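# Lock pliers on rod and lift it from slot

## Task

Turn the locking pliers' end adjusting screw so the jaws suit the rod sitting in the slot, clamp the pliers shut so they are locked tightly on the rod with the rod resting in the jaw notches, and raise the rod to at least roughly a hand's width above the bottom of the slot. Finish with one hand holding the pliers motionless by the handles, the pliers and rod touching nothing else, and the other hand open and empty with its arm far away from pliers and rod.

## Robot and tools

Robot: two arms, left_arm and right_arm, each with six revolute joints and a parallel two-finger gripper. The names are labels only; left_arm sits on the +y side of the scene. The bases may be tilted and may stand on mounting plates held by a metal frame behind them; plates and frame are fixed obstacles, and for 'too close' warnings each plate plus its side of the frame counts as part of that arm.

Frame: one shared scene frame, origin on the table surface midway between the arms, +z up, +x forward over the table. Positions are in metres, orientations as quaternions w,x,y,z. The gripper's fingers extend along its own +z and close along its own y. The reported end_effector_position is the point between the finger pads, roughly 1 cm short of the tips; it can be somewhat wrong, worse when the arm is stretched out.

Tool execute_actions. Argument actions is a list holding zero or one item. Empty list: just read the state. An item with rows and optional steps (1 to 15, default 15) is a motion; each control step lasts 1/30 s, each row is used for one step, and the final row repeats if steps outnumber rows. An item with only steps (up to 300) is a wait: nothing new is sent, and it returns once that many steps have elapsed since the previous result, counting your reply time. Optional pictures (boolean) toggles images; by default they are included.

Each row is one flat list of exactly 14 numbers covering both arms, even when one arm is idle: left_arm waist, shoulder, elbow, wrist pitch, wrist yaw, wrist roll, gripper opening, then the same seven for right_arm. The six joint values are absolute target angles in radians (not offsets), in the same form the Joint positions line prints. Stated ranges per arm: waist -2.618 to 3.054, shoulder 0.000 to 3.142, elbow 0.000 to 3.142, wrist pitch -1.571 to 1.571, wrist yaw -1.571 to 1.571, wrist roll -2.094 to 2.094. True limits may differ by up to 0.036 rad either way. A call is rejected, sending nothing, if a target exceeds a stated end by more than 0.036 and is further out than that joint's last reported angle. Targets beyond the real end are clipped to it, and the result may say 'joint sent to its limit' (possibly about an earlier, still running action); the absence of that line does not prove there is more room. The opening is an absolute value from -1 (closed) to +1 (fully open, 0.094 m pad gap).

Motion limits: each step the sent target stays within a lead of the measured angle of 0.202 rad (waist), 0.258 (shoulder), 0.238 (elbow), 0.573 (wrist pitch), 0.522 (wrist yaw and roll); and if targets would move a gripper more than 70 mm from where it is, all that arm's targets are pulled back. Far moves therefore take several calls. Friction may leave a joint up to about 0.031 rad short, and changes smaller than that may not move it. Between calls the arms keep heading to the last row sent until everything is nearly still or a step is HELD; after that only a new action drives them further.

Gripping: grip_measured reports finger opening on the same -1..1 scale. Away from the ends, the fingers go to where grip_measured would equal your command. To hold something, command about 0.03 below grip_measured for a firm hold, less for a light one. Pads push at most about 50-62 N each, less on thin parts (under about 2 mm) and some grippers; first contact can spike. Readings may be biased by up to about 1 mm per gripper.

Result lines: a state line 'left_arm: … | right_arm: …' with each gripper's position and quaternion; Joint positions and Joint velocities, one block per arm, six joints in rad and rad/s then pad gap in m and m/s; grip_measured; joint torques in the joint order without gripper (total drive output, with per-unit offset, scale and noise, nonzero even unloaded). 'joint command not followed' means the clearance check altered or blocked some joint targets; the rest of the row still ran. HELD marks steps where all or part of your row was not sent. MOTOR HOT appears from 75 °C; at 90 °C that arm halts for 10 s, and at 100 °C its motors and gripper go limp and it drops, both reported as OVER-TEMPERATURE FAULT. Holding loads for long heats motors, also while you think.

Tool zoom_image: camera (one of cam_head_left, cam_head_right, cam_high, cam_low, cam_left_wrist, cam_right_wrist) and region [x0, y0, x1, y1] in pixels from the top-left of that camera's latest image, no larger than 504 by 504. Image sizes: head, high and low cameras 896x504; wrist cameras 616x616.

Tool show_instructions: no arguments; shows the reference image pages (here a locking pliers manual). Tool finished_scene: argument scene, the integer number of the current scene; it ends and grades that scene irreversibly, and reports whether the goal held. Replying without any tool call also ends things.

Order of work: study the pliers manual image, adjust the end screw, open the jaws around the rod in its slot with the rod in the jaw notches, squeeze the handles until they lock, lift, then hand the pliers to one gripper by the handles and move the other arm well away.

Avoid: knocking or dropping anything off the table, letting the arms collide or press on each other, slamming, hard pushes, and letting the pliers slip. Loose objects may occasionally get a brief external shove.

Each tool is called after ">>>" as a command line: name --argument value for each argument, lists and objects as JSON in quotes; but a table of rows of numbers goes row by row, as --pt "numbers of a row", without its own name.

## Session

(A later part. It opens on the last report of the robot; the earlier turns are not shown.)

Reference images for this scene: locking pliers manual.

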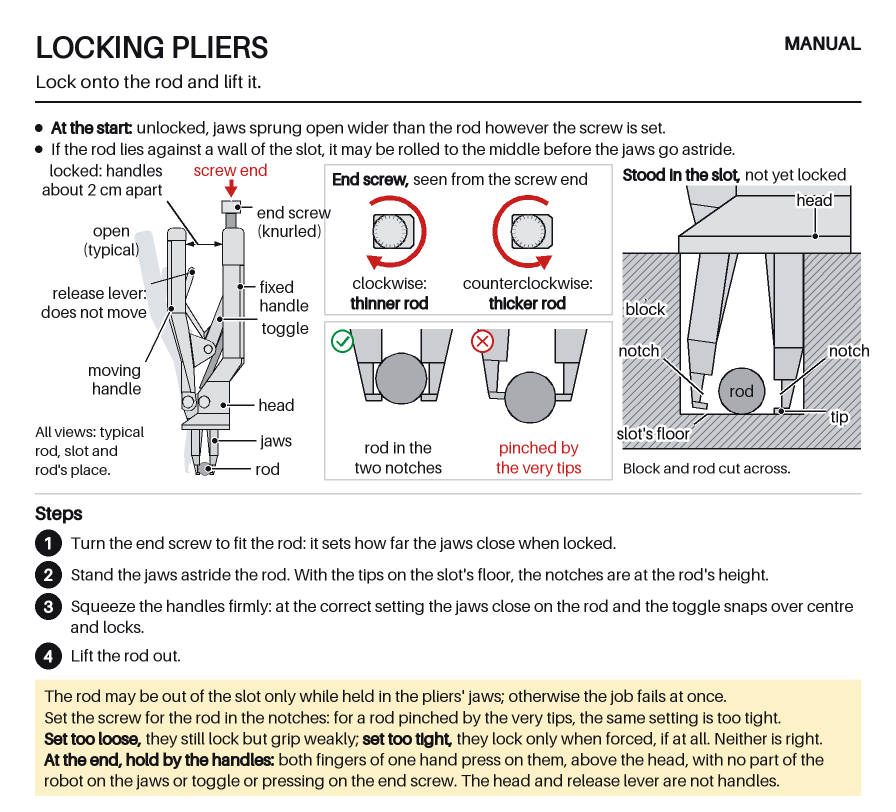

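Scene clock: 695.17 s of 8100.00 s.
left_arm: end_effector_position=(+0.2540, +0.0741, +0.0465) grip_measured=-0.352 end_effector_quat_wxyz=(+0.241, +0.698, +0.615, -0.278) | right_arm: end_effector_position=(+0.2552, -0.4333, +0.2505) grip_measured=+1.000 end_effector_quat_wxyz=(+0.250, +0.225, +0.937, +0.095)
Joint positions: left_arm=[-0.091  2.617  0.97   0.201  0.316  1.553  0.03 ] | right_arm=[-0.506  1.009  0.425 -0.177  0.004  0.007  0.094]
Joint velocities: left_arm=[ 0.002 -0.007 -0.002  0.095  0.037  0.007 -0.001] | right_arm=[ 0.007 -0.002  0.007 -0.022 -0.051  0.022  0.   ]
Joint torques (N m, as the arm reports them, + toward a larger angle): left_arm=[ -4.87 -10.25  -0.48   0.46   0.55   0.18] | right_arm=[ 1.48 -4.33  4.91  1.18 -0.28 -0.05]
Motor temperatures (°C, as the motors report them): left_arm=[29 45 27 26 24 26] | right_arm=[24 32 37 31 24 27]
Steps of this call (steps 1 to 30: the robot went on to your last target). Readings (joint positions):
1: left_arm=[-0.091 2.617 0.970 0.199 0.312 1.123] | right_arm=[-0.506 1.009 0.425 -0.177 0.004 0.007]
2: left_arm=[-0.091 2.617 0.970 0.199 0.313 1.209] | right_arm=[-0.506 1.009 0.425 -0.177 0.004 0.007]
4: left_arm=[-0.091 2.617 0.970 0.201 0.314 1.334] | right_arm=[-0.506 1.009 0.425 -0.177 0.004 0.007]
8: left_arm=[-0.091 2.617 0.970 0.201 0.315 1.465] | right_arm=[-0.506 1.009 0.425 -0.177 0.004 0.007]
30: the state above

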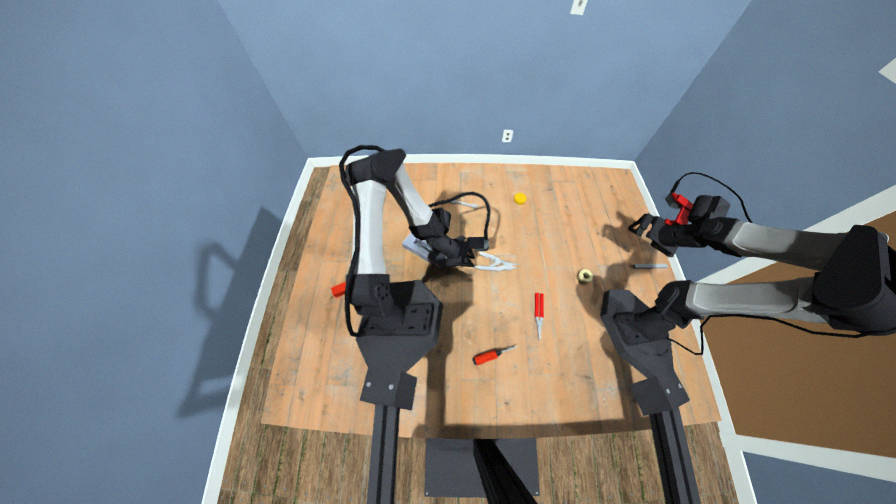

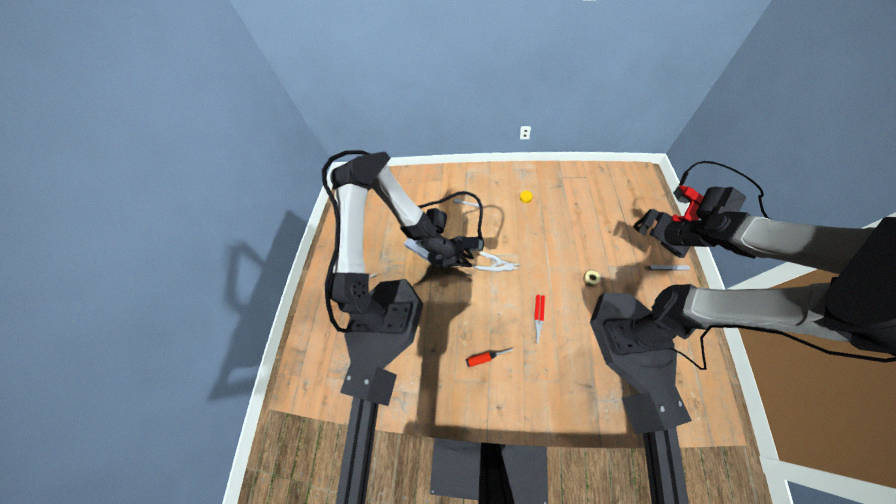

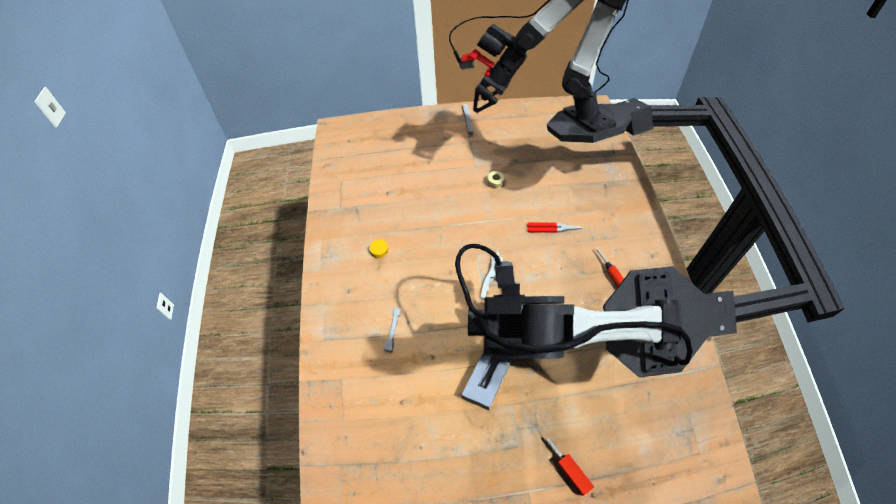

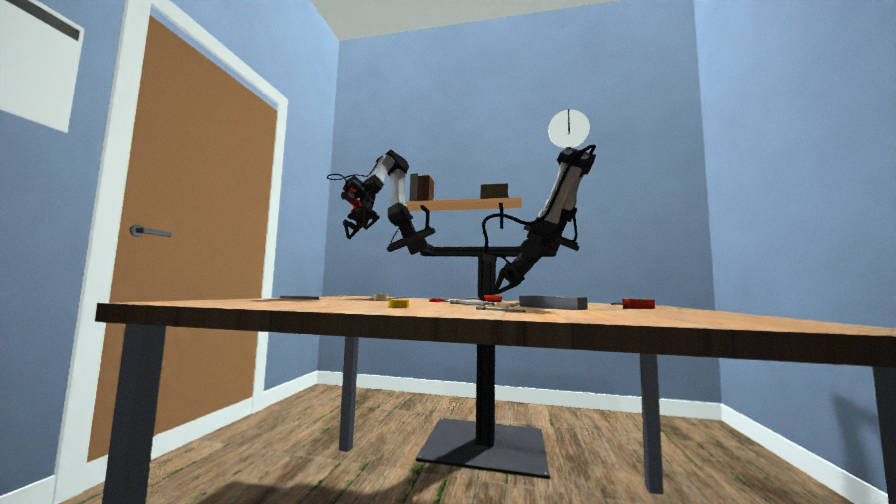

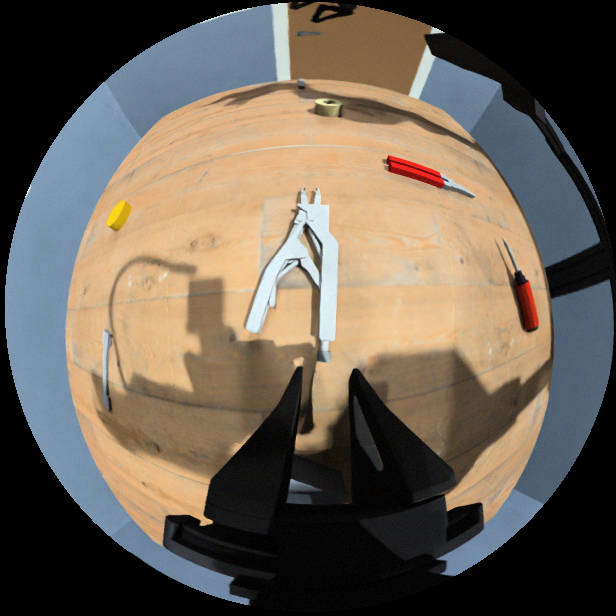

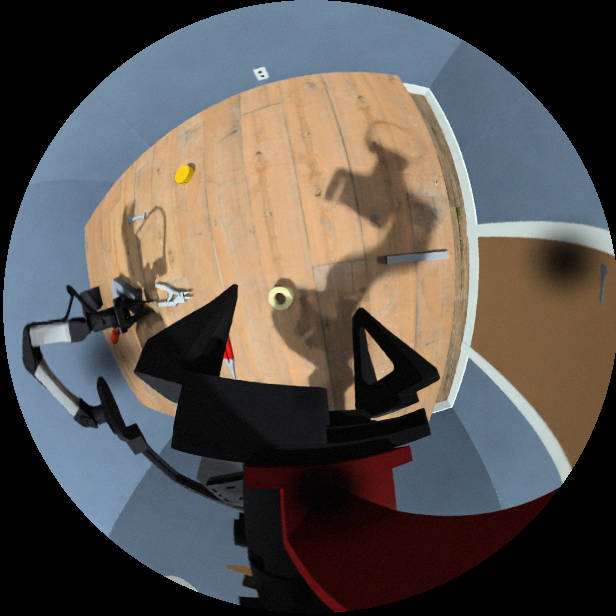

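>>> execute_actions --actions '[{"rows":[[-0.115,2.645,0.997,0.225,0.305,1.54,-0.35,-0.5,1,0.4,-0.2,0,0,1],[-0.12,2.66,1.007,0.235,0.305,1.535,-0.35,-0.5,1,0.4,-0.2,0,0,1],[-0.124,2.676,1.017,0.24,0.305,1.53,-0.35,-0.5,1,0.4,-0.2,0,0,1],[-0.128,2.692,1.027,0.247,0.305,1.525,-0.35,-0.5,1,0.4,-0.2,0,0,1],[-0.133,2.708,1.038,0.254,0.305,1.52,-0.35,-0.5,1,0.4,-0.2,0,0,1],[-0.137,2.724,1.048,0.26,0.305,1.515,-0.35,-0.5,1,0.4,-0.2,0,0,1],[-0.141,2.74,1.058,0.267,0.305,1.51,-0.35,-0.5,1,0.4,-0.2,0,0,1],[-0.146,2.756,1.069,0.274,0.305,1.505,-0.35,-0.5,1,0.4,-0.2,0,0,1],[-0.15,2.772,1.08,0.28,0.305,1.5,-0.35,-0.5,1,0.4,-0.2,0,0,1],[-0.155,2.786,1.09,0.286,0.305,1.498,-0.35,-0.5,1,0.4,-0.2,0,0,1],[-0.16,2.798,1.099,0.29,0.305,1.498,-0.35,-0.5,1,0.4,-0.2,0,0,1],[-0.163,2.808,1.106,0.29,0.305,1.498,-0.35,-0.5,1,0.4,-0.2,0,0,1],[-0.165,2.818,1.112,0.29,0.305,1.498,-0.35,-0.5,1,0.4,-0.2,0,0,1]]}]' --pictures false

>>> execute_actions --actions '[{"steps":12}]'

Scene clock: 707.70 s of 8100.00 s.
left_arm: end_effector_position=(+0.2452, +0.0366, +0.0140) grip_measured=-0.352 end_effector_quat_wxyz=(+0.241, +0.705, +0.605, -0.283) | right_arm: end_effector_position=(+0.2552, -0.4333, +0.2505) grip_measured=+1.000 end_effector_quat_wxyz=(+0.250, +0.225, +0.937, +0.095)
Joint positions: left_arm=[-0.156  2.8    1.09   0.27   0.316  1.51   0.03 ] | right_arm=[-0.506  1.009  0.425 -0.177  0.004  0.007  0.094]
Joint velocities: left_arm=[-0.076  0.134  0.032  0.037  0.007 -0.095 -0.   ] | right_arm=[-0.007 -0.002  0.002  0.007  0.007  0.037  0.   ]
Joint torques (N m, as the arm reports them, + toward a larger angle): left_arm=[ -5.37 -11.02   2.35   0.58   0.4    0.05] | right_arm=[ 1.33 -4.19  4.72  1.2  -0.25 -0.01]
Motor temperatures (°C, as the motors report them): left_arm=[29 44 26 26 24 26] | right_arm=[24 32 37 31 24 27]
Steps of this call (steps 1 to 15: the robot went on to your last target; steps 16 to 361: nothing new was sent; steps 362 to 376: all 15 steps of this action). Readings (joint positions):
362: left_arm=[-0.092 2.618 0.971 0.201 0.316 1.553] | right_arm=[-0.506 1.009 0.425 -0.177 0.004 0.007]
363: left_arm=[-0.095 2.623 0.976 0.204 0.316 1.551] | right_arm=[-0.506 1.009 0.425 -0.177 0.004 0.007]
365: left_arm=[-0.107 2.643 0.994 0.215 0.316 1.545] | right_arm=[-0.506 1.009 0.425 -0.177 0.004 0.007]
369: left_arm=[-0.129 2.707 1.037 0.242 0.316 1.530] | right_arm=[-0.506 1.009 0.425 -0.177 0.004 0.007]
376: the state above

Scene clock: 708.10 s of 8100.00 s.
left_arm: end_effector_position=(+0.2457, +0.0356, +0.0133) grip_measured=-0.352 end_effector_quat_wxyz=(+0.242, +0.703, +0.606, -0.282) | right_arm: end_effector_position=(+0.2552, -0.4333, +0.2505) grip_measured=+1.000 end_effector_quat_wxyz=(+0.250, +0.225, +0.937, +0.095)
Joint positions: left_arm=[-0.158  2.805  1.091  0.279  0.316  1.505  0.03 ] | right_arm=[-0.506  1.009  0.425 -0.177  0.004  0.007  0.094]
Joint velocities: left_arm=[ 0.007 -0.007  0.002  0.066 -0.037 -0.051 -0.001] | right_arm=[ 0.002 -0.017 -0.007  0.037  0.037  0.022  0.   ]
Joint torques (N m, as the arm reports them, + toward a larger angle): left_arm=[ -5.48 -10.52   2.61   0.56   0.4    0.06] | right_arm=[ 1.4  -4.23  4.75  1.15 -0.21 -0.05]
Motor temperatures (°C, as the motors report them): left_arm=[29 44 26 26 24 26] | right_arm=[24 32 37 31 24 27]
Steps of this call (steps 1 to 12: the robot went on to your last target). Readings (joint positions):
1: left_arm=[-0.158 2.804 1.091 0.271 0.316 1.509] | right_arm=[-0.506 1.009 0.425 -0.177 0.004 0.007]
2: left_arm=[-0.158 2.805 1.091 0.271 0.316 1.508] | right_arm=[-0.506 1.009 0.425 -0.177 0.004 0.007]
4: left_arm=[-0.158 2.805 1.091 0.273 0.316 1.507] | right_arm=[-0.506 1.009 0.425 -0.177 0.004 0.007]
8: left_arm=[-0.158 2.805 1.091 0.278 0.316 1.506] | right_arm=[-0.506 1.009 0.425 -0.177 0.004 0.007]
12: the state above

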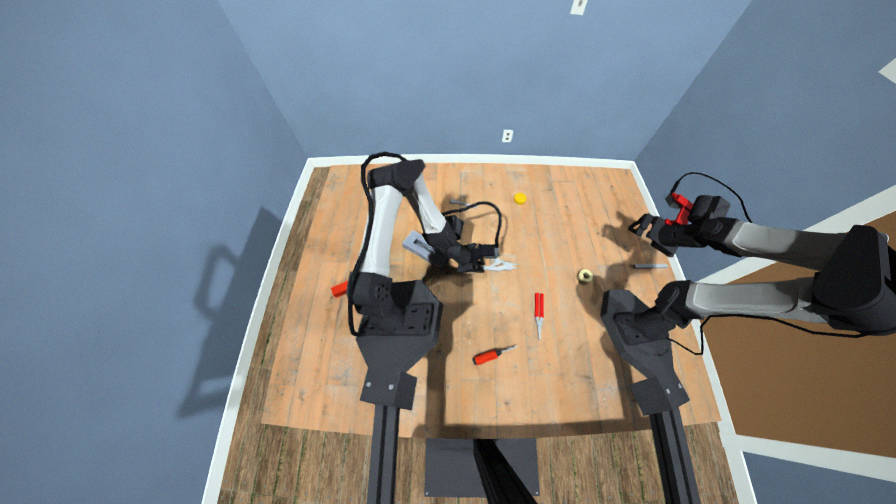

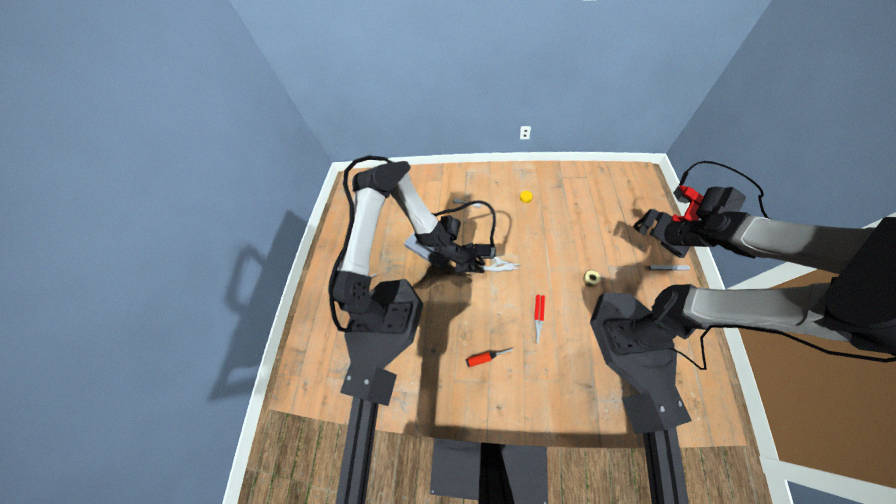

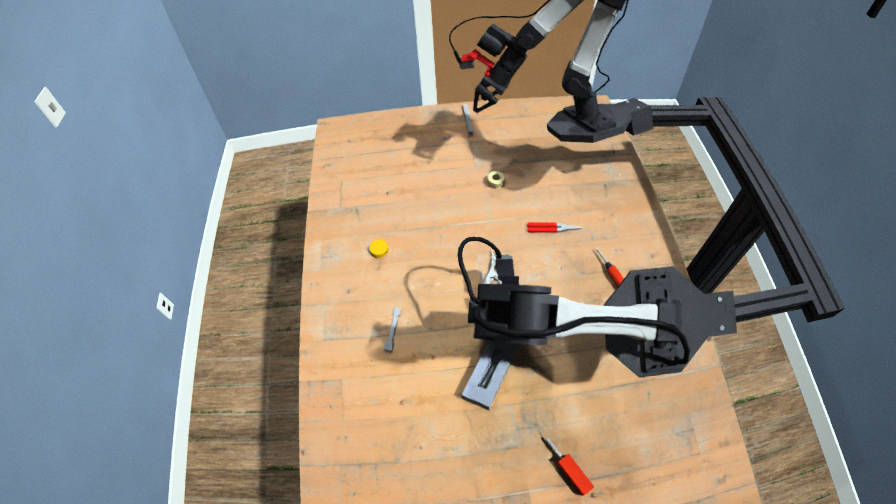

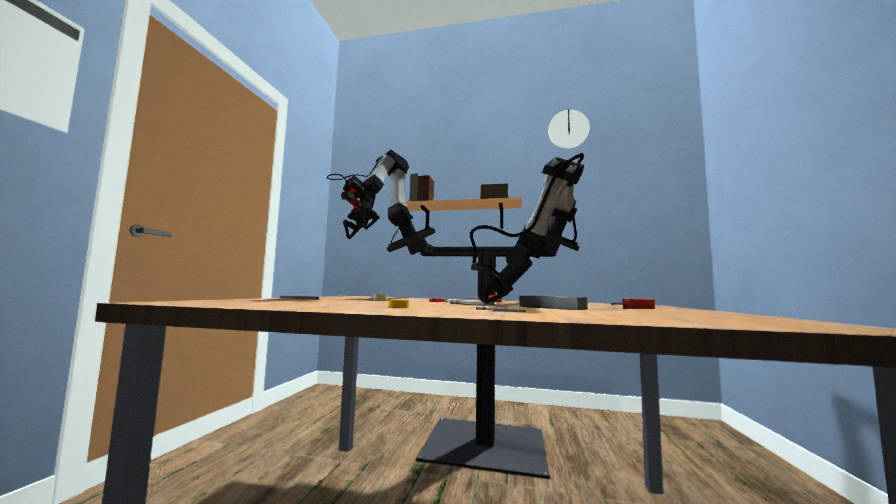

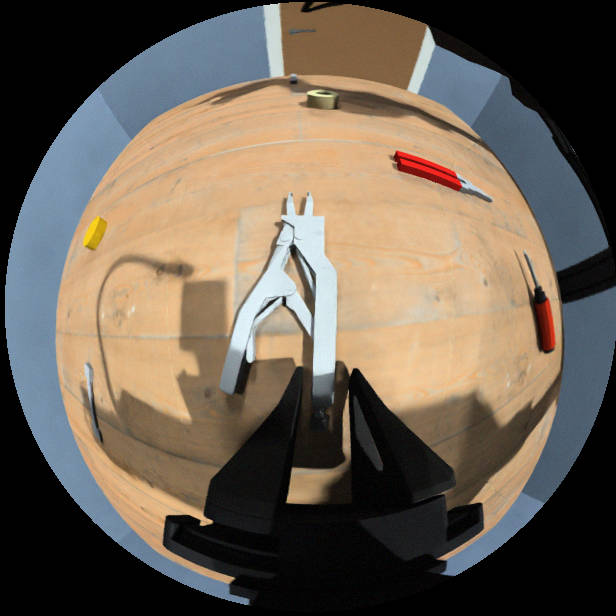

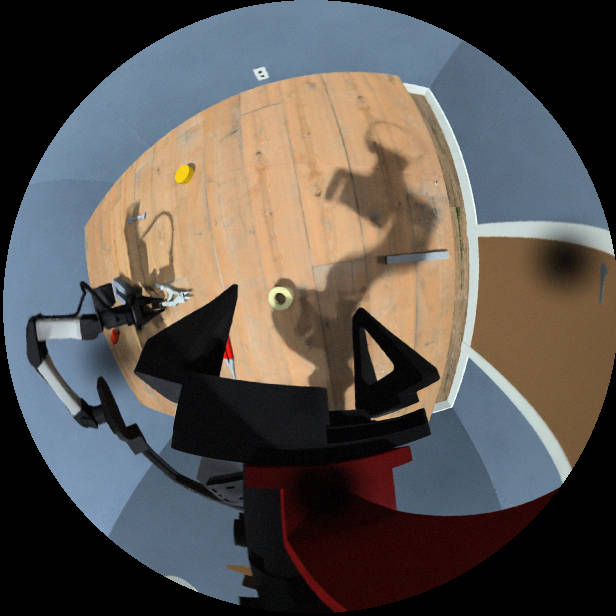

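>>> execute_actions --actions '[{"rows":[[-0.165,2.818,1.112,0.298,0.295,1.498,-0.4,-0.5,1,0.4,-0.2,0,0,1],[-0.165,2.818,1.112,0.298,0.295,1.498,-0.45,-0.5,1,0.4,-0.2,0,0,1],[-0.165,2.818,1.112,0.298,0.295,1.498,-0.5,-0.5,1,0.4,-0.2,0,0,1],[-0.165,2.818,1.112,0.298,0.295,1.498,-0.55,-0.5,1,0.4,-0.2,0,0,1],[-0.165,2.818,1.112,0.298,0.295,1.498,-0.6,-0.5,1,0.4,-0.2,0,0,1],[-0.165,2.818,1.112,0.298,0.295,1.498,-0.64,-0.5,1,0.4,-0.2,0,0,1],[-0.165,2.818,1.112,0.298,0.295,1.498,-0.68,-0.5,1,0.4,-0.2,0,0,1],[-0.165,2.818,1.112,0.298,0.295,1.498,-0.7,-0.5,1,0.4,-0.2,0,0,1],[-0.165,2.818,1.112,0.298,0.295,1.498,-0.72,-0.5,1,0.4,-0.2,0,0,1],[-0.165,2.818,1.112,0.298,0.295,1.498,-0.74,-0.5,1,0.4,-0.2,0,0,1],[-0.165,2.818,1.112,0.298,0.295,1.498,-0.775,-0.5,1,0.4,-0.2,0,0,1]]}]' --pictures false

>>> execute_actions --actions '[{"rows":[[-0.165,2.78,1.112,0.29,0.295,1.498,-0.775,-0.5,1,0.4,-0.2,0,0,1],[-0.165,2.76,1.112,0.27,0.295,1.498,-0.775,-0.5,1,0.4,-0.2,0,0,1],[-0.165,2.73,1.112,0.24,0.295,1.498,-0.775,-0.5,1,0.4,-0.2,0,0,1],[-0.165,2.7,1.112,0.2,0.295,1.498,-0.775,-0.5,1,0.4,-0.2,0,0,1],[-0.165,2.66,1.12,0.15,0.295,1.498,-0.775,-0.5,1,0.4,-0.2,0,0,1],[-0.165,2.62,1.13,0.1,0.295,1.498,-0.775,-0.5,1,0.4,-0.2,0,0,1],[-0.165,2.58,1.14,0.05,0.295,1.498,-0.775,-0.5,1,0.4,-0.2,0,0,1],[-0.165,2.54,1.16,-0.02,0.295,1.498,-0.775,-0.5,1,0.4,-0.2,0,0,1],[-0.165,2.5,1.18,-0.08,0.295,1.498,-0.775,-0.5,1,0.4,-0.2,0,0,1],[-0.165,2.46,1.2,-0.15,0.295,1.498,-0.775,-0.5,1,0.4,-0.2,0,0,1],[-0.165,2.42,1.23,-0.22,0.295,1.498,-0.775,-0.5,1,0.4,-0.2,0,0,1],[-0.165,2.38,1.26,-0.3,0.295,1.498,-0.775,-0.5,1,0.4,-0.2,0,0,1],[-0.165,2.34,1.29,-0.38,0.295,1.498,-0.775,-0.5,1,0.4,-0.2,0,0,1],[-0.165,2.3,1.32,-0.46,0.295,1.498,-0.775,-0.5,1,0.4,-0.2,0,0,1],[-0.165,2.27,1.35,-0.54,0.295,1.498,-0.775,-0.5,1,0.4,-0.2,0,0,1]]}]' --pictures false

>>> execute_actions --actions '[{"rows":[[-0.15,2.24,1.38,-0.62,0.29,1.4,-0.775,-0.5,1,0.4,-0.2,0,0,1],[-0.13,2.22,1.41,-0.7,0.28,1.3,-0.775,-0.5,1,0.4,-0.2,0,0,1],[-0.11,2.2,1.44,-0.78,0.27,1.2,-0.775,-0.5,1,0.4,-0.2,0,0,1],[-0.09,2.19,1.47,-0.85,0.26,1.1,-0.775,-0.5,1,0.4,-0.2,0,0,1],[-0.07,2.18,1.5,-0.92,0.25,1.0,-0.775,-0.5,1,0.4,-0.2,0,0,1],[-0.05,2.18,1.53,-0.98,0.24,0.9,-0.775,-0.5,1,0.4,-0.2,0,0,1],[-0.03,2.18,1.56,-1.04,0.23,0.8,-0.775,-0.5,1,0.4,-0.2,0,0,1],[-0.01,2.18,1.59,-1.1,0.22,0.7,-0.775,-0.5,1,0.4,-0.2,0,0,1],[0.01,2.18,1.61,-1.15,0.215,0.6,-0.775,-0.5,1,0.4,-0.2,0,0,1],[0.03,2.18,1.63,-1.2,0.215,0.5,-0.775,-0.5,1,0.4,-0.2,0,0,1],[0.05,2.18,1.65,-1.24,0.215,0.4,-0.775,-0.5,1,0.4,-0.2,0,0,1],[0.07,2.18,1.66,-1.27,0.215,0.3,-0.775,-0.5,1,0.4,-0.2,0,0,1],[0.09,2.18,1.66,-1.3,0.215,0.2,-0.775,-0.5,1,0.4,-0.2,0,0,1],[0.11,2.18,1.66,-1.3,0.215,0.1,-0.775,-0.5,1,0.4,-0.2,0,0,1],[0.13,2.18,1.66,-1.3,0.215,-0.89,-0.775,-0.5,1,0.4,-0.2,0,0,1]]}]' --pictures false

>>> execute_actions --actions '[{"steps":25}]'

Scene clock: 734.13 s of 8100.00 s.
left_arm: end_effector_position=(+0.2482, +0.0359, +0.0127) grip_measured=-0.730 end_effector_quat_wxyz=(+0.244, +0.704, +0.607, -0.276) | right_arm: end_effector_position=(+0.2552, -0.4333, +0.2505) grip_measured=+1.000 end_effector_quat_wxyz=(+0.250, +0.225, +0.937, +0.095)
Joint positions: left_arm=[-0.158  2.805  1.091  0.289  0.309  1.504  0.013] | right_arm=[-0.506  1.009  0.425 -0.177  0.004  0.007  0.094]
Joint velocities: left_arm=[ 0.007 -0.007  0.007  0.007 -0.007 -0.037 -0.   ] | right_arm=[-0.012  0.022 -0.027 -0.037  0.007  0.007  0.   ]
Joint torques (N m, as the arm reports them, + toward a larger angle): left_arm=[ -5.49 -10.54   2.62   0.56   0.37   0.06] | right_arm=[ 1.36 -4.38  4.92  1.15 -0.25 -0.05]
Motor temperatures (°C, as the motors report them): left_arm=[29 43 26 26 24 26] | right_arm=[24 32 37 31 24 27]
Steps of this call (steps 1 to 30: the robot went on to your last target; steps 31 to 766: nothing new was sent; steps 767 to 781: all 15 steps of this action). Readings (joint positions):
767: left_arm=[-0.158 2.805 1.091 0.281 0.315 1.504] | right_arm=[-0.506 1.009 0.425 -0.177 0.004 0.007]
768: left_arm=[-0.158 2.805 1.091 0.282 0.314 1.504] | right_arm=[-0.506 1.009 0.425 -0.177 0.004 0.007]
770: left_arm=[-0.158 2.805 1.091 0.284 0.312 1.504] | right_arm=[-0.506 1.009 0.425 -0.177 0.004 0.007]
774: left_arm=[-0.158 2.805 1.091 0.287 0.311 1.504] | right_arm=[-0.506 1.009 0.425 -0.177 0.004 0.007]
781: the state above

Scene clock: 734.63 s of 8100.00 s.
left_arm: end_effector_position=(+0.3872, +0.0811, +0.1563) grip_measured=-0.730 end_effector_quat_wxyz=(+0.282, +0.701, +0.614, -0.228) | right_arm: end_effector_position=(+0.2552, -0.4333, +0.2505) grip_measured=+1.000 end_effector_quat_wxyz=(+0.250, +0.225, +0.937, +0.095)
Joint positions: left_arm=[-0.158  2.347  1.286 -0.243  0.277  1.502  0.013] | right_arm=[-0.506  1.009  0.425 -0.177  0.004  0.007  0.094]
Joint velocities: left_arm=[-0.007 -1.179  0.94  -1.839  0.037 -0.037 -0.   ] | right_arm=[-0.012  0.012  0.007  0.066  0.051 -0.022  0.   ]
Joint torques (N m, as the arm reports them, + toward a larger angle): left_arm=[ -6.04 -14.52   5.21   0.5    0.67   0.07] | right_arm=[ 1.34 -4.35  4.99  1.18 -0.23 -0.01]
Motor temperatures (°C, as the motors report them): left_arm=[29 43 26 26 25 26] | right_arm=[24 32 37 31 24 27]
Steps of this call (steps 1 to 15: all 15 steps of this action). Readings (joint positions):
1: left_arm=[-0.158 2.803 1.091 0.289 0.309 1.504] | right_arm=[-0.506 1.009 0.425 -0.177 0.004 0.007]
2: left_arm=[-0.158 2.799 1.091 0.285 0.307 1.504] | right_arm=[-0.506 1.009 0.425 -0.177 0.004 0.007]
4: left_arm=[-0.158 2.774 1.091 0.257 0.295 1.503] | right_arm=[-0.506 1.009 0.425 -0.177 0.004 0.007]
8: left_arm=[-0.158 2.644 1.103 0.126 0.282 1.503] | right_arm=[-0.506 1.009 0.425 -0.177 0.004 0.007]
15: the state above

Scene clock: 735.13 s of 8100.00 s.
left_arm: end_effector_position=(+0.3778, +0.2441, +0.2346) grip_measured=-0.731 end_effector_quat_wxyz=(-0.074, +0.181, +0.924, -0.328) | right_arm: end_effector_position=(+0.2552, -0.4333, +0.2505) grip_measured=+1.000 end_effector_quat_wxyz=(+0.250, +0.225, +0.937, +0.095)
Joint positions: left_arm=[ 0.094  2.168  1.643 -1.144  0.212  0.411  0.013] | right_arm=[-0.506  1.009  0.425 -0.177  0.004  0.007  0.094]
Joint velocities: left_arm=[ 0.545 -0.012  0.066 -0.96  -0.081 -2.821 -0.001] | right_arm=[-0.007 -0.002 -0.017 -0.007 -0.007 -0.051  0.   ]
Joint torques (N m, as the arm reports them, + toward a larger angle): left_arm=[ -4.76 -13.26   6.94  -0.45   0.52   0.18] | right_arm=[ 1.37 -4.37  4.73  1.17 -0.26 -0.09]
Motor temperatures (°C, as the motors report them): left_arm=[29 43 26 26 25 26] | right_arm=[24 32 37 31 24 27]
Steps of this call (steps 1 to 15: all 15 steps of this action). Readings (joint positions):
1: left_arm=[-0.158 2.307 1.319 -0.307 0.277 1.488] | right_arm=[-0.506 1.009 0.425 -0.177 0.004 0.007]
2: left_arm=[-0.157 2.271 1.353 -0.372 0.277 1.456] | right_arm=[-0.506 1.009 0.425 -0.177 0.004 0.007]
4: left_arm=[-0.145 2.213 1.418 -0.509 0.276 1.355] | right_arm=[-0.506 1.009 0.425 -0.177 0.004 0.007]
8: left_arm=[-0.073 2.168 1.541 -0.781 0.258 1.059] | right_arm=[-0.506 1.009 0.425 -0.177 0.004 0.007]
15: the state above

Scene clock: 735.97 s of 8100.00 s.
left_arm: end_effector_position=(+0.3485, +0.2634, +0.2369) grip_measured=-0.731 end_effector_quat_wxyz=(-0.311, -0.417, +0.834, -0.184) | right_arm: end_effector_position=(+0.2552, -0.4333, +0.2505) grip_measured=+1.000 end_effector_quat_wxyz=(+0.250, +0.225, +0.937, +0.095)
Joint positions: left_arm=[ 0.138  2.168  1.644 -1.273  0.199 -0.871  0.013] | right_arm=[-0.506  1.009  0.425 -0.177  0.004  0.007  0.094]
Joint velocities: left_arm=[-0.002 -0.002  0.002 -0.037 -0.066 -0.168 -0.001] | right_arm=[-0.007 -0.002 -0.007 -0.095  0.007  0.037  0.   ]
Joint torques (N m, as the arm reports them, + toward a larger angle): left_arm=[ -5.38 -13.09   6.72  -0.86   0.49   0.  ] | right_arm=[ 1.32 -4.51  4.74  1.2  -0.25 -0.02]
Motor temperatures (°C, as the motors report them): left_arm=[29 43 26 26 25 26] | right_arm=[24 32 37 31 24 27]
Steps of this call (steps 1 to 25: the robot went on to your last target). Readings (joint positions):
1: left_arm=[0.112 2.168 1.644 -1.171 0.209 0.312] | right_arm=[-0.506 1.009 0.425 -0.177 0.004 0.007]
2: left_arm=[0.125 2.168 1.644 -1.195 0.205 0.213] | right_arm=[-0.506 1.009 0.425 -0.177 0.004 0.007]
4: left_arm=[0.139 2.168 1.644 -1.228 0.199 0.014] | right_arm=[-0.506 1.009 0.425 -0.177 0.004 0.007]
8: left_arm=[0.138 2.168 1.644 -1.259 0.199 -0.380] | right_arm=[-0.506 1.009 0.425 -0.177 0.004 0.007]
25: the state above

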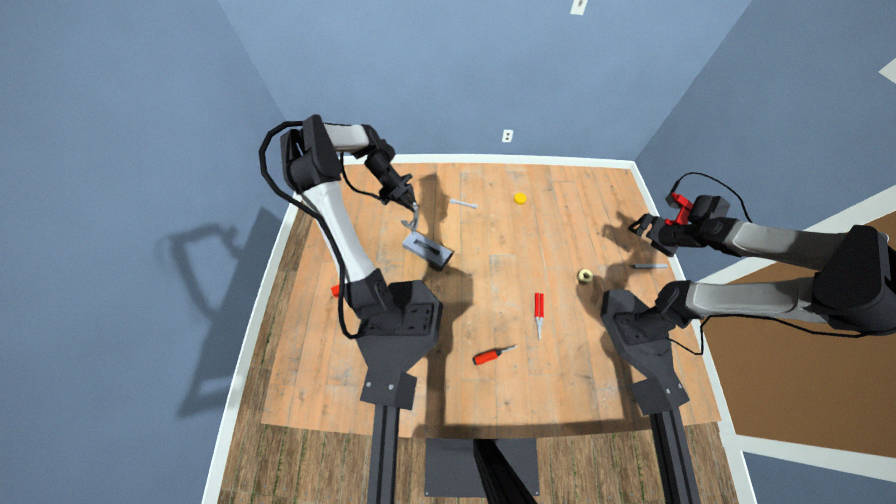

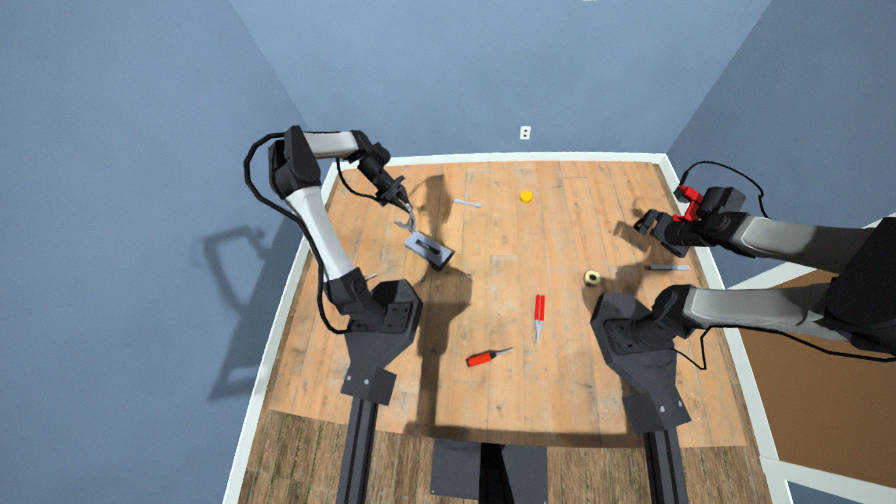

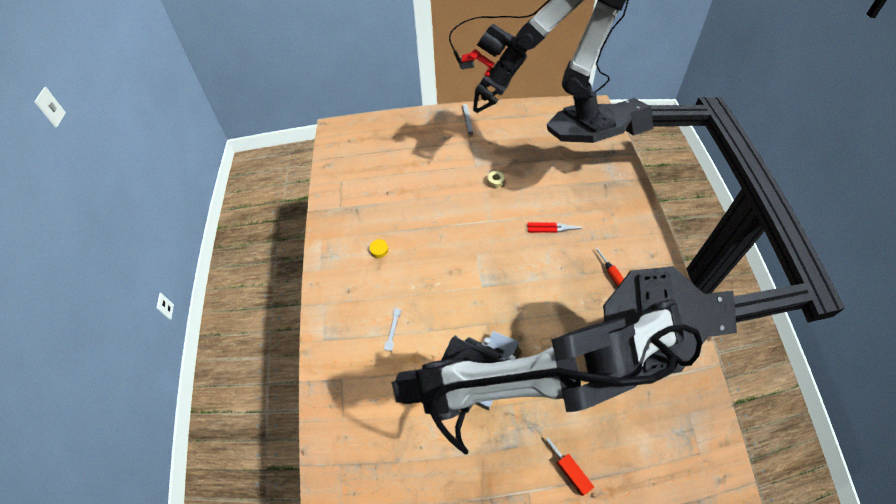

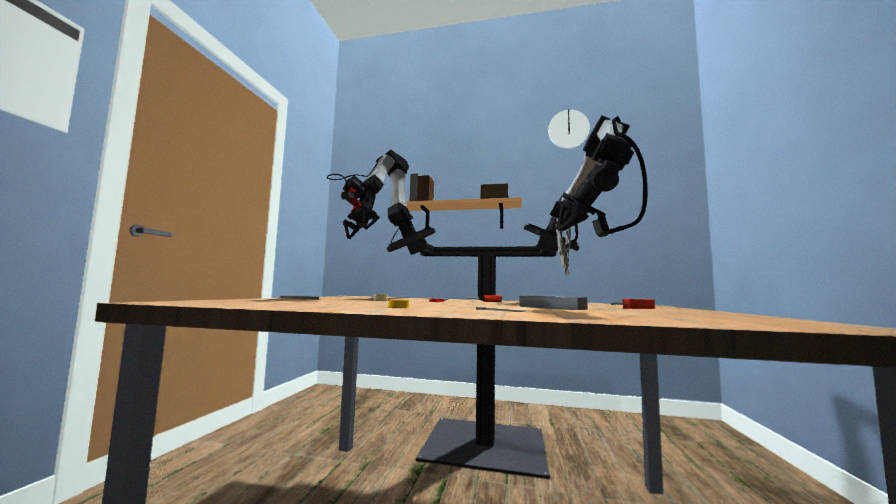

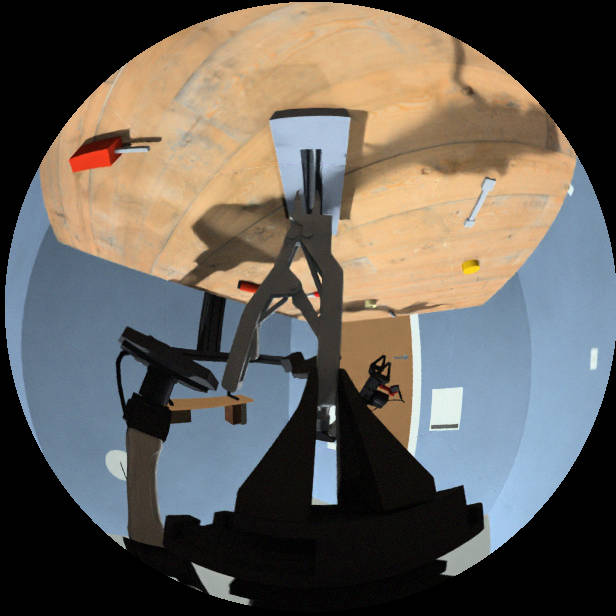

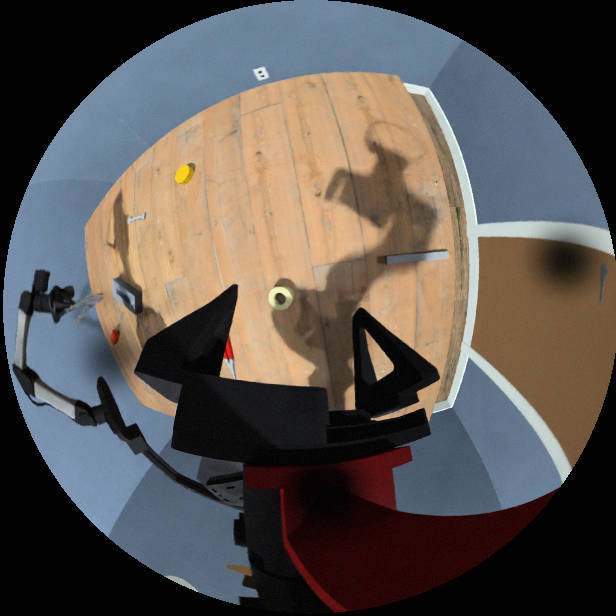

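>>> execute_actions --actions '[{"rows":[[0.14,2.195,1.65,-1.27,0.243,-0.885,-0.775,-0.5,1,0.4,-0.2,0,0,1],[0.14,2.21,1.65,-1.26,0.243,-0.885,-0.775,-0.5,1,0.4,-0.2,0,0,1],[0.14,2.225,1.65,-1.25,0.243,-0.885,-0.775,-0.5,1,0.4,-0.2,0,0,1],[0.14,2.24,1.65,-1.24,0.243,-0.885,-0.775,-0.5,1,0.4,-0.2,0,0,1],[0.14,2.255,1.65,-1.23,0.243,-0.885,-0.775,-0.5,1,0.4,-0.2,0,0,1],[0.14,2.27,1.65,-1.22,0.243,-0.885,-0.775,-0.5,1,0.4,-0.2,0,0,1],[0.14,2.285,1.65,-1.21,0.243,-0.885,-0.775,-0.5,1,0.4,-0.2,0,0,1],[0.14,2.3,1.65,-1.2,0.243,-0.885,-0.775,-0.5,1,0.4,-0.2,0,0,1],[0.14,2.315,1.65,-1.19,0.243,-0.885,-0.775,-0.5,1,0.4,-0.2,0,0,1],[0.14,2.33,1.65,-1.18,0.243,-0.885,-0.775,-0.5,1,0.4,-0.2,0,0,1],[0.14,2.34,1.65,-1.18,0.243,-0.885,-0.775,-0.5,1,0.4,-0.2,0,0,1],[0.14,2.347,1.65,-1.18,0.243,-0.885,-0.775,-0.5,1,0.4,-0.2,0,0,1]]}]' --pictures false

>>> execute_actions --actions '[{"steps":12}]'

>>> zoom_image --camera "cam_left_wrist" --region '[240, 90, 380, 260]'

Scene clock: 747.90 s of 8100.00 s.
left_arm: end_effector_position=(+0.3366, +0.2343, +0.1797) grip_measured=-0.731 end_effector_quat_wxyz=(-0.355, -0.413, +0.821, -0.171) | right_arm: end_effector_position=(+0.2552, -0.4333, +0.2505) grip_measured=+1.000 end_effector_quat_wxyz=(+0.250, +0.225, +0.937, +0.095)
Joint positions: left_arm=[ 0.138  2.347  1.644 -1.185  0.218 -0.882  0.013] | right_arm=[-0.506  1.009  0.425 -0.177  0.004  0.007  0.094]
Joint velocities: left_arm=[-0.012  0.066  0.007  0.081  0.051 -0.022 -0.   ] | right_arm=[-0.007 -0.007 -0.002 -0.022  0.037 -0.022  0.   ]
Joint torques (N m, as the arm reports them, + toward a larger angle): left_arm=[ -4.91 -15.01   5.14  -0.85   0.57   0.06] | right_arm=[ 1.39 -4.33  4.84  1.13 -0.24  0.  ]
Motor temperatures (°C, as the motors report them): left_arm=[29 44 27 26 25 26] | right_arm=[24 32 37 31 24 27]
Steps of this call (steps 1 to 30: the robot went on to your last target; steps 31 to 343: nothing new was sent; steps 344 to 358: all 15 steps of this action). Readings (joint positions):
344: left_arm=[0.138 2.169 1.644 -1.273 0.201 -0.882] | right_arm=[-0.506 1.009 0.425 -0.177 0.004 0.007]
345: left_arm=[0.138 2.172 1.644 -1.272 0.205 -0.882] | right_arm=[-0.506 1.009 0.425 -0.177 0.004 0.007]
347: left_arm=[0.138 2.188 1.644 -1.263 0.211 -0.882] | right_arm=[-0.506 1.009 0.425 -0.177 0.004 0.007]
351: left_arm=[0.138 2.254 1.644 -1.232 0.216 -0.882] | right_arm=[-0.506 1.009 0.425 -0.177 0.004 0.007]
358: the state above

Scene clock: 748.30 s of 8100.00 s.
left_arm: end_effector_position=(+0.3387, +0.2339, +0.1784) grip_measured=-0.731 end_effector_quat_wxyz=(-0.351, -0.414, +0.822, -0.173) | right_arm: end_effector_position=(+0.2552, -0.4333, +0.2505) grip_measured=+1.000 end_effector_quat_wxyz=(+0.250, +0.225, +0.937, +0.095)
Joint positions: left_arm=[ 0.138  2.347  1.644 -1.174  0.219 -0.882  0.013] | right_arm=[-0.506  1.009  0.425 -0.177  0.004  0.007  0.094]
Joint velocities: left_arm=[-0.002  0.012 -0.007  0.037  0.037 -0.007 -0.   ] | right_arm=[ 0.002 -0.002 -0.002 -0.007  0.022  0.022  0.   ]
Joint torques (N m, as the arm reports them, + toward a larger angle): left_arm=[ -4.93 -14.72   5.03  -0.81   0.56   0.06] | right_arm=[ 1.2  -4.33  4.77  1.17 -0.27 -0.08]
Motor temperatures (°C, as the motors report them): left_arm=[29 44 27 26 25 26] | right_arm=[24 32 37 31 24 27]
Steps of this call (steps 1 to 12: the robot went on to your last target). Readings (joint positions):
1: left_arm=[0.138 2.347 1.644 -1.182 0.218 -0.882] | right_arm=[-0.506 1.009 0.425 -0.177 0.004 0.007]
2: left_arm=[0.138 2.347 1.644 -1.181 0.218 -0.882] | right_arm=[-0.506 1.009 0.425 -0.177 0.004 0.007]
4: left_arm=[0.138 2.347 1.644 -1.177 0.219 -0.882] | right_arm=[-0.506 1.009 0.425 -0.177 0.004 0.007]
8: left_arm=[0.138 2.347 1.644 -1.175 0.219 -0.882] | right_arm=[-0.506 1.009 0.425 -0.177 0.004 0.007]
12: the state above

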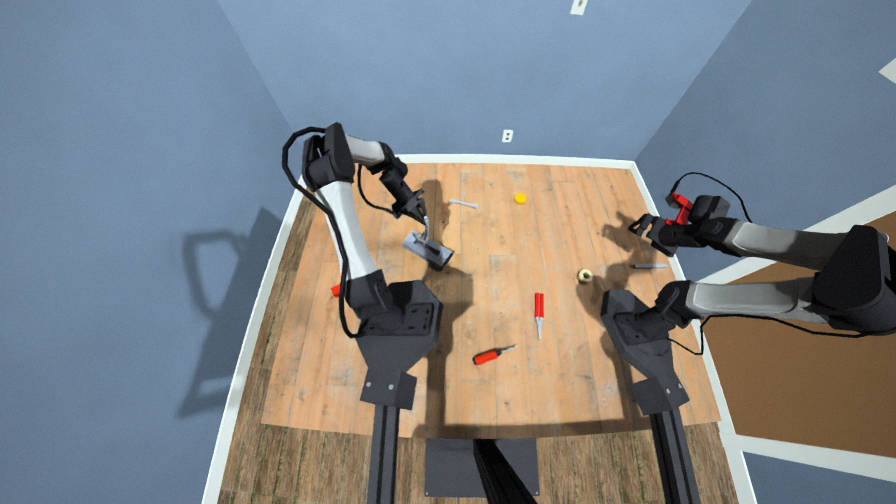

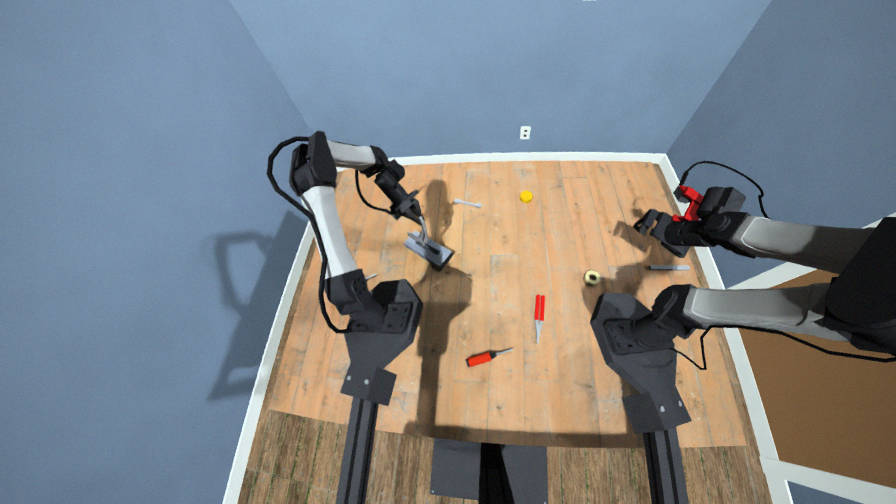

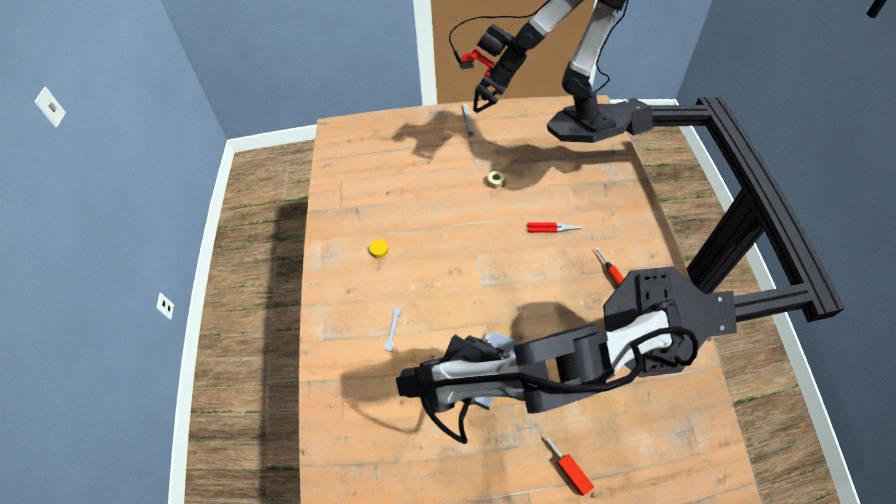

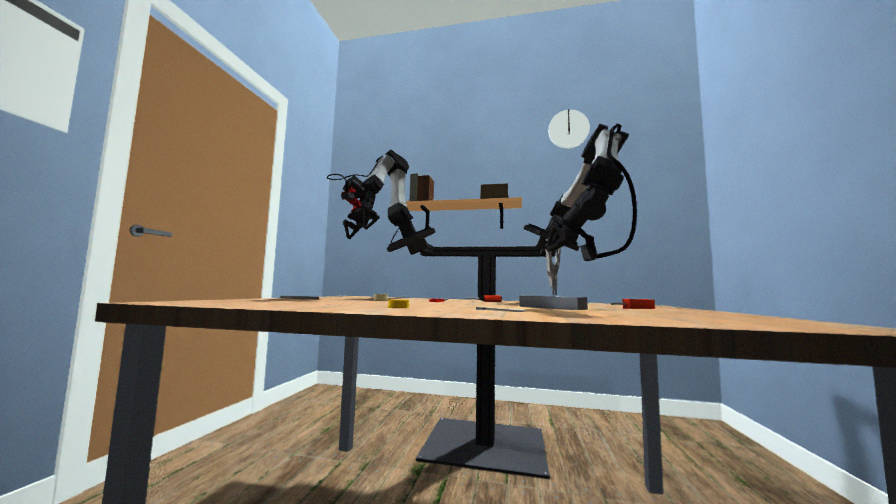

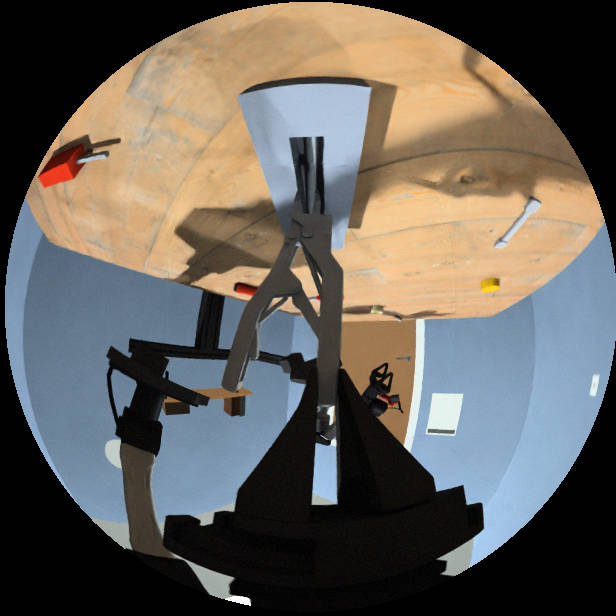

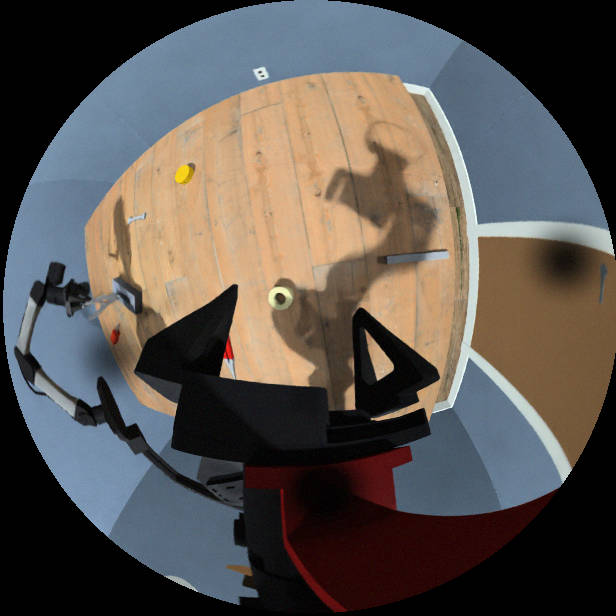

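Region (240, 90, 380, 260) of cam_left_wrist's 616x616 image, scaled by 2.965, with more detail than that image has; it fills the left 415 columns of this view, and the rest is white.

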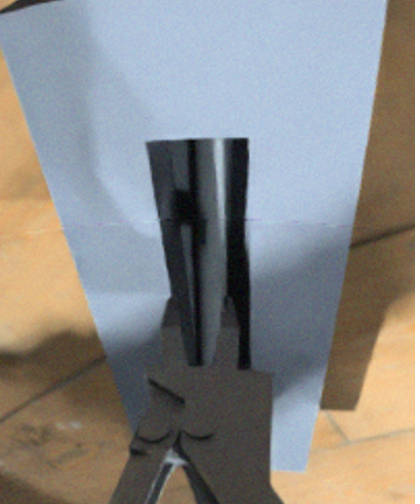

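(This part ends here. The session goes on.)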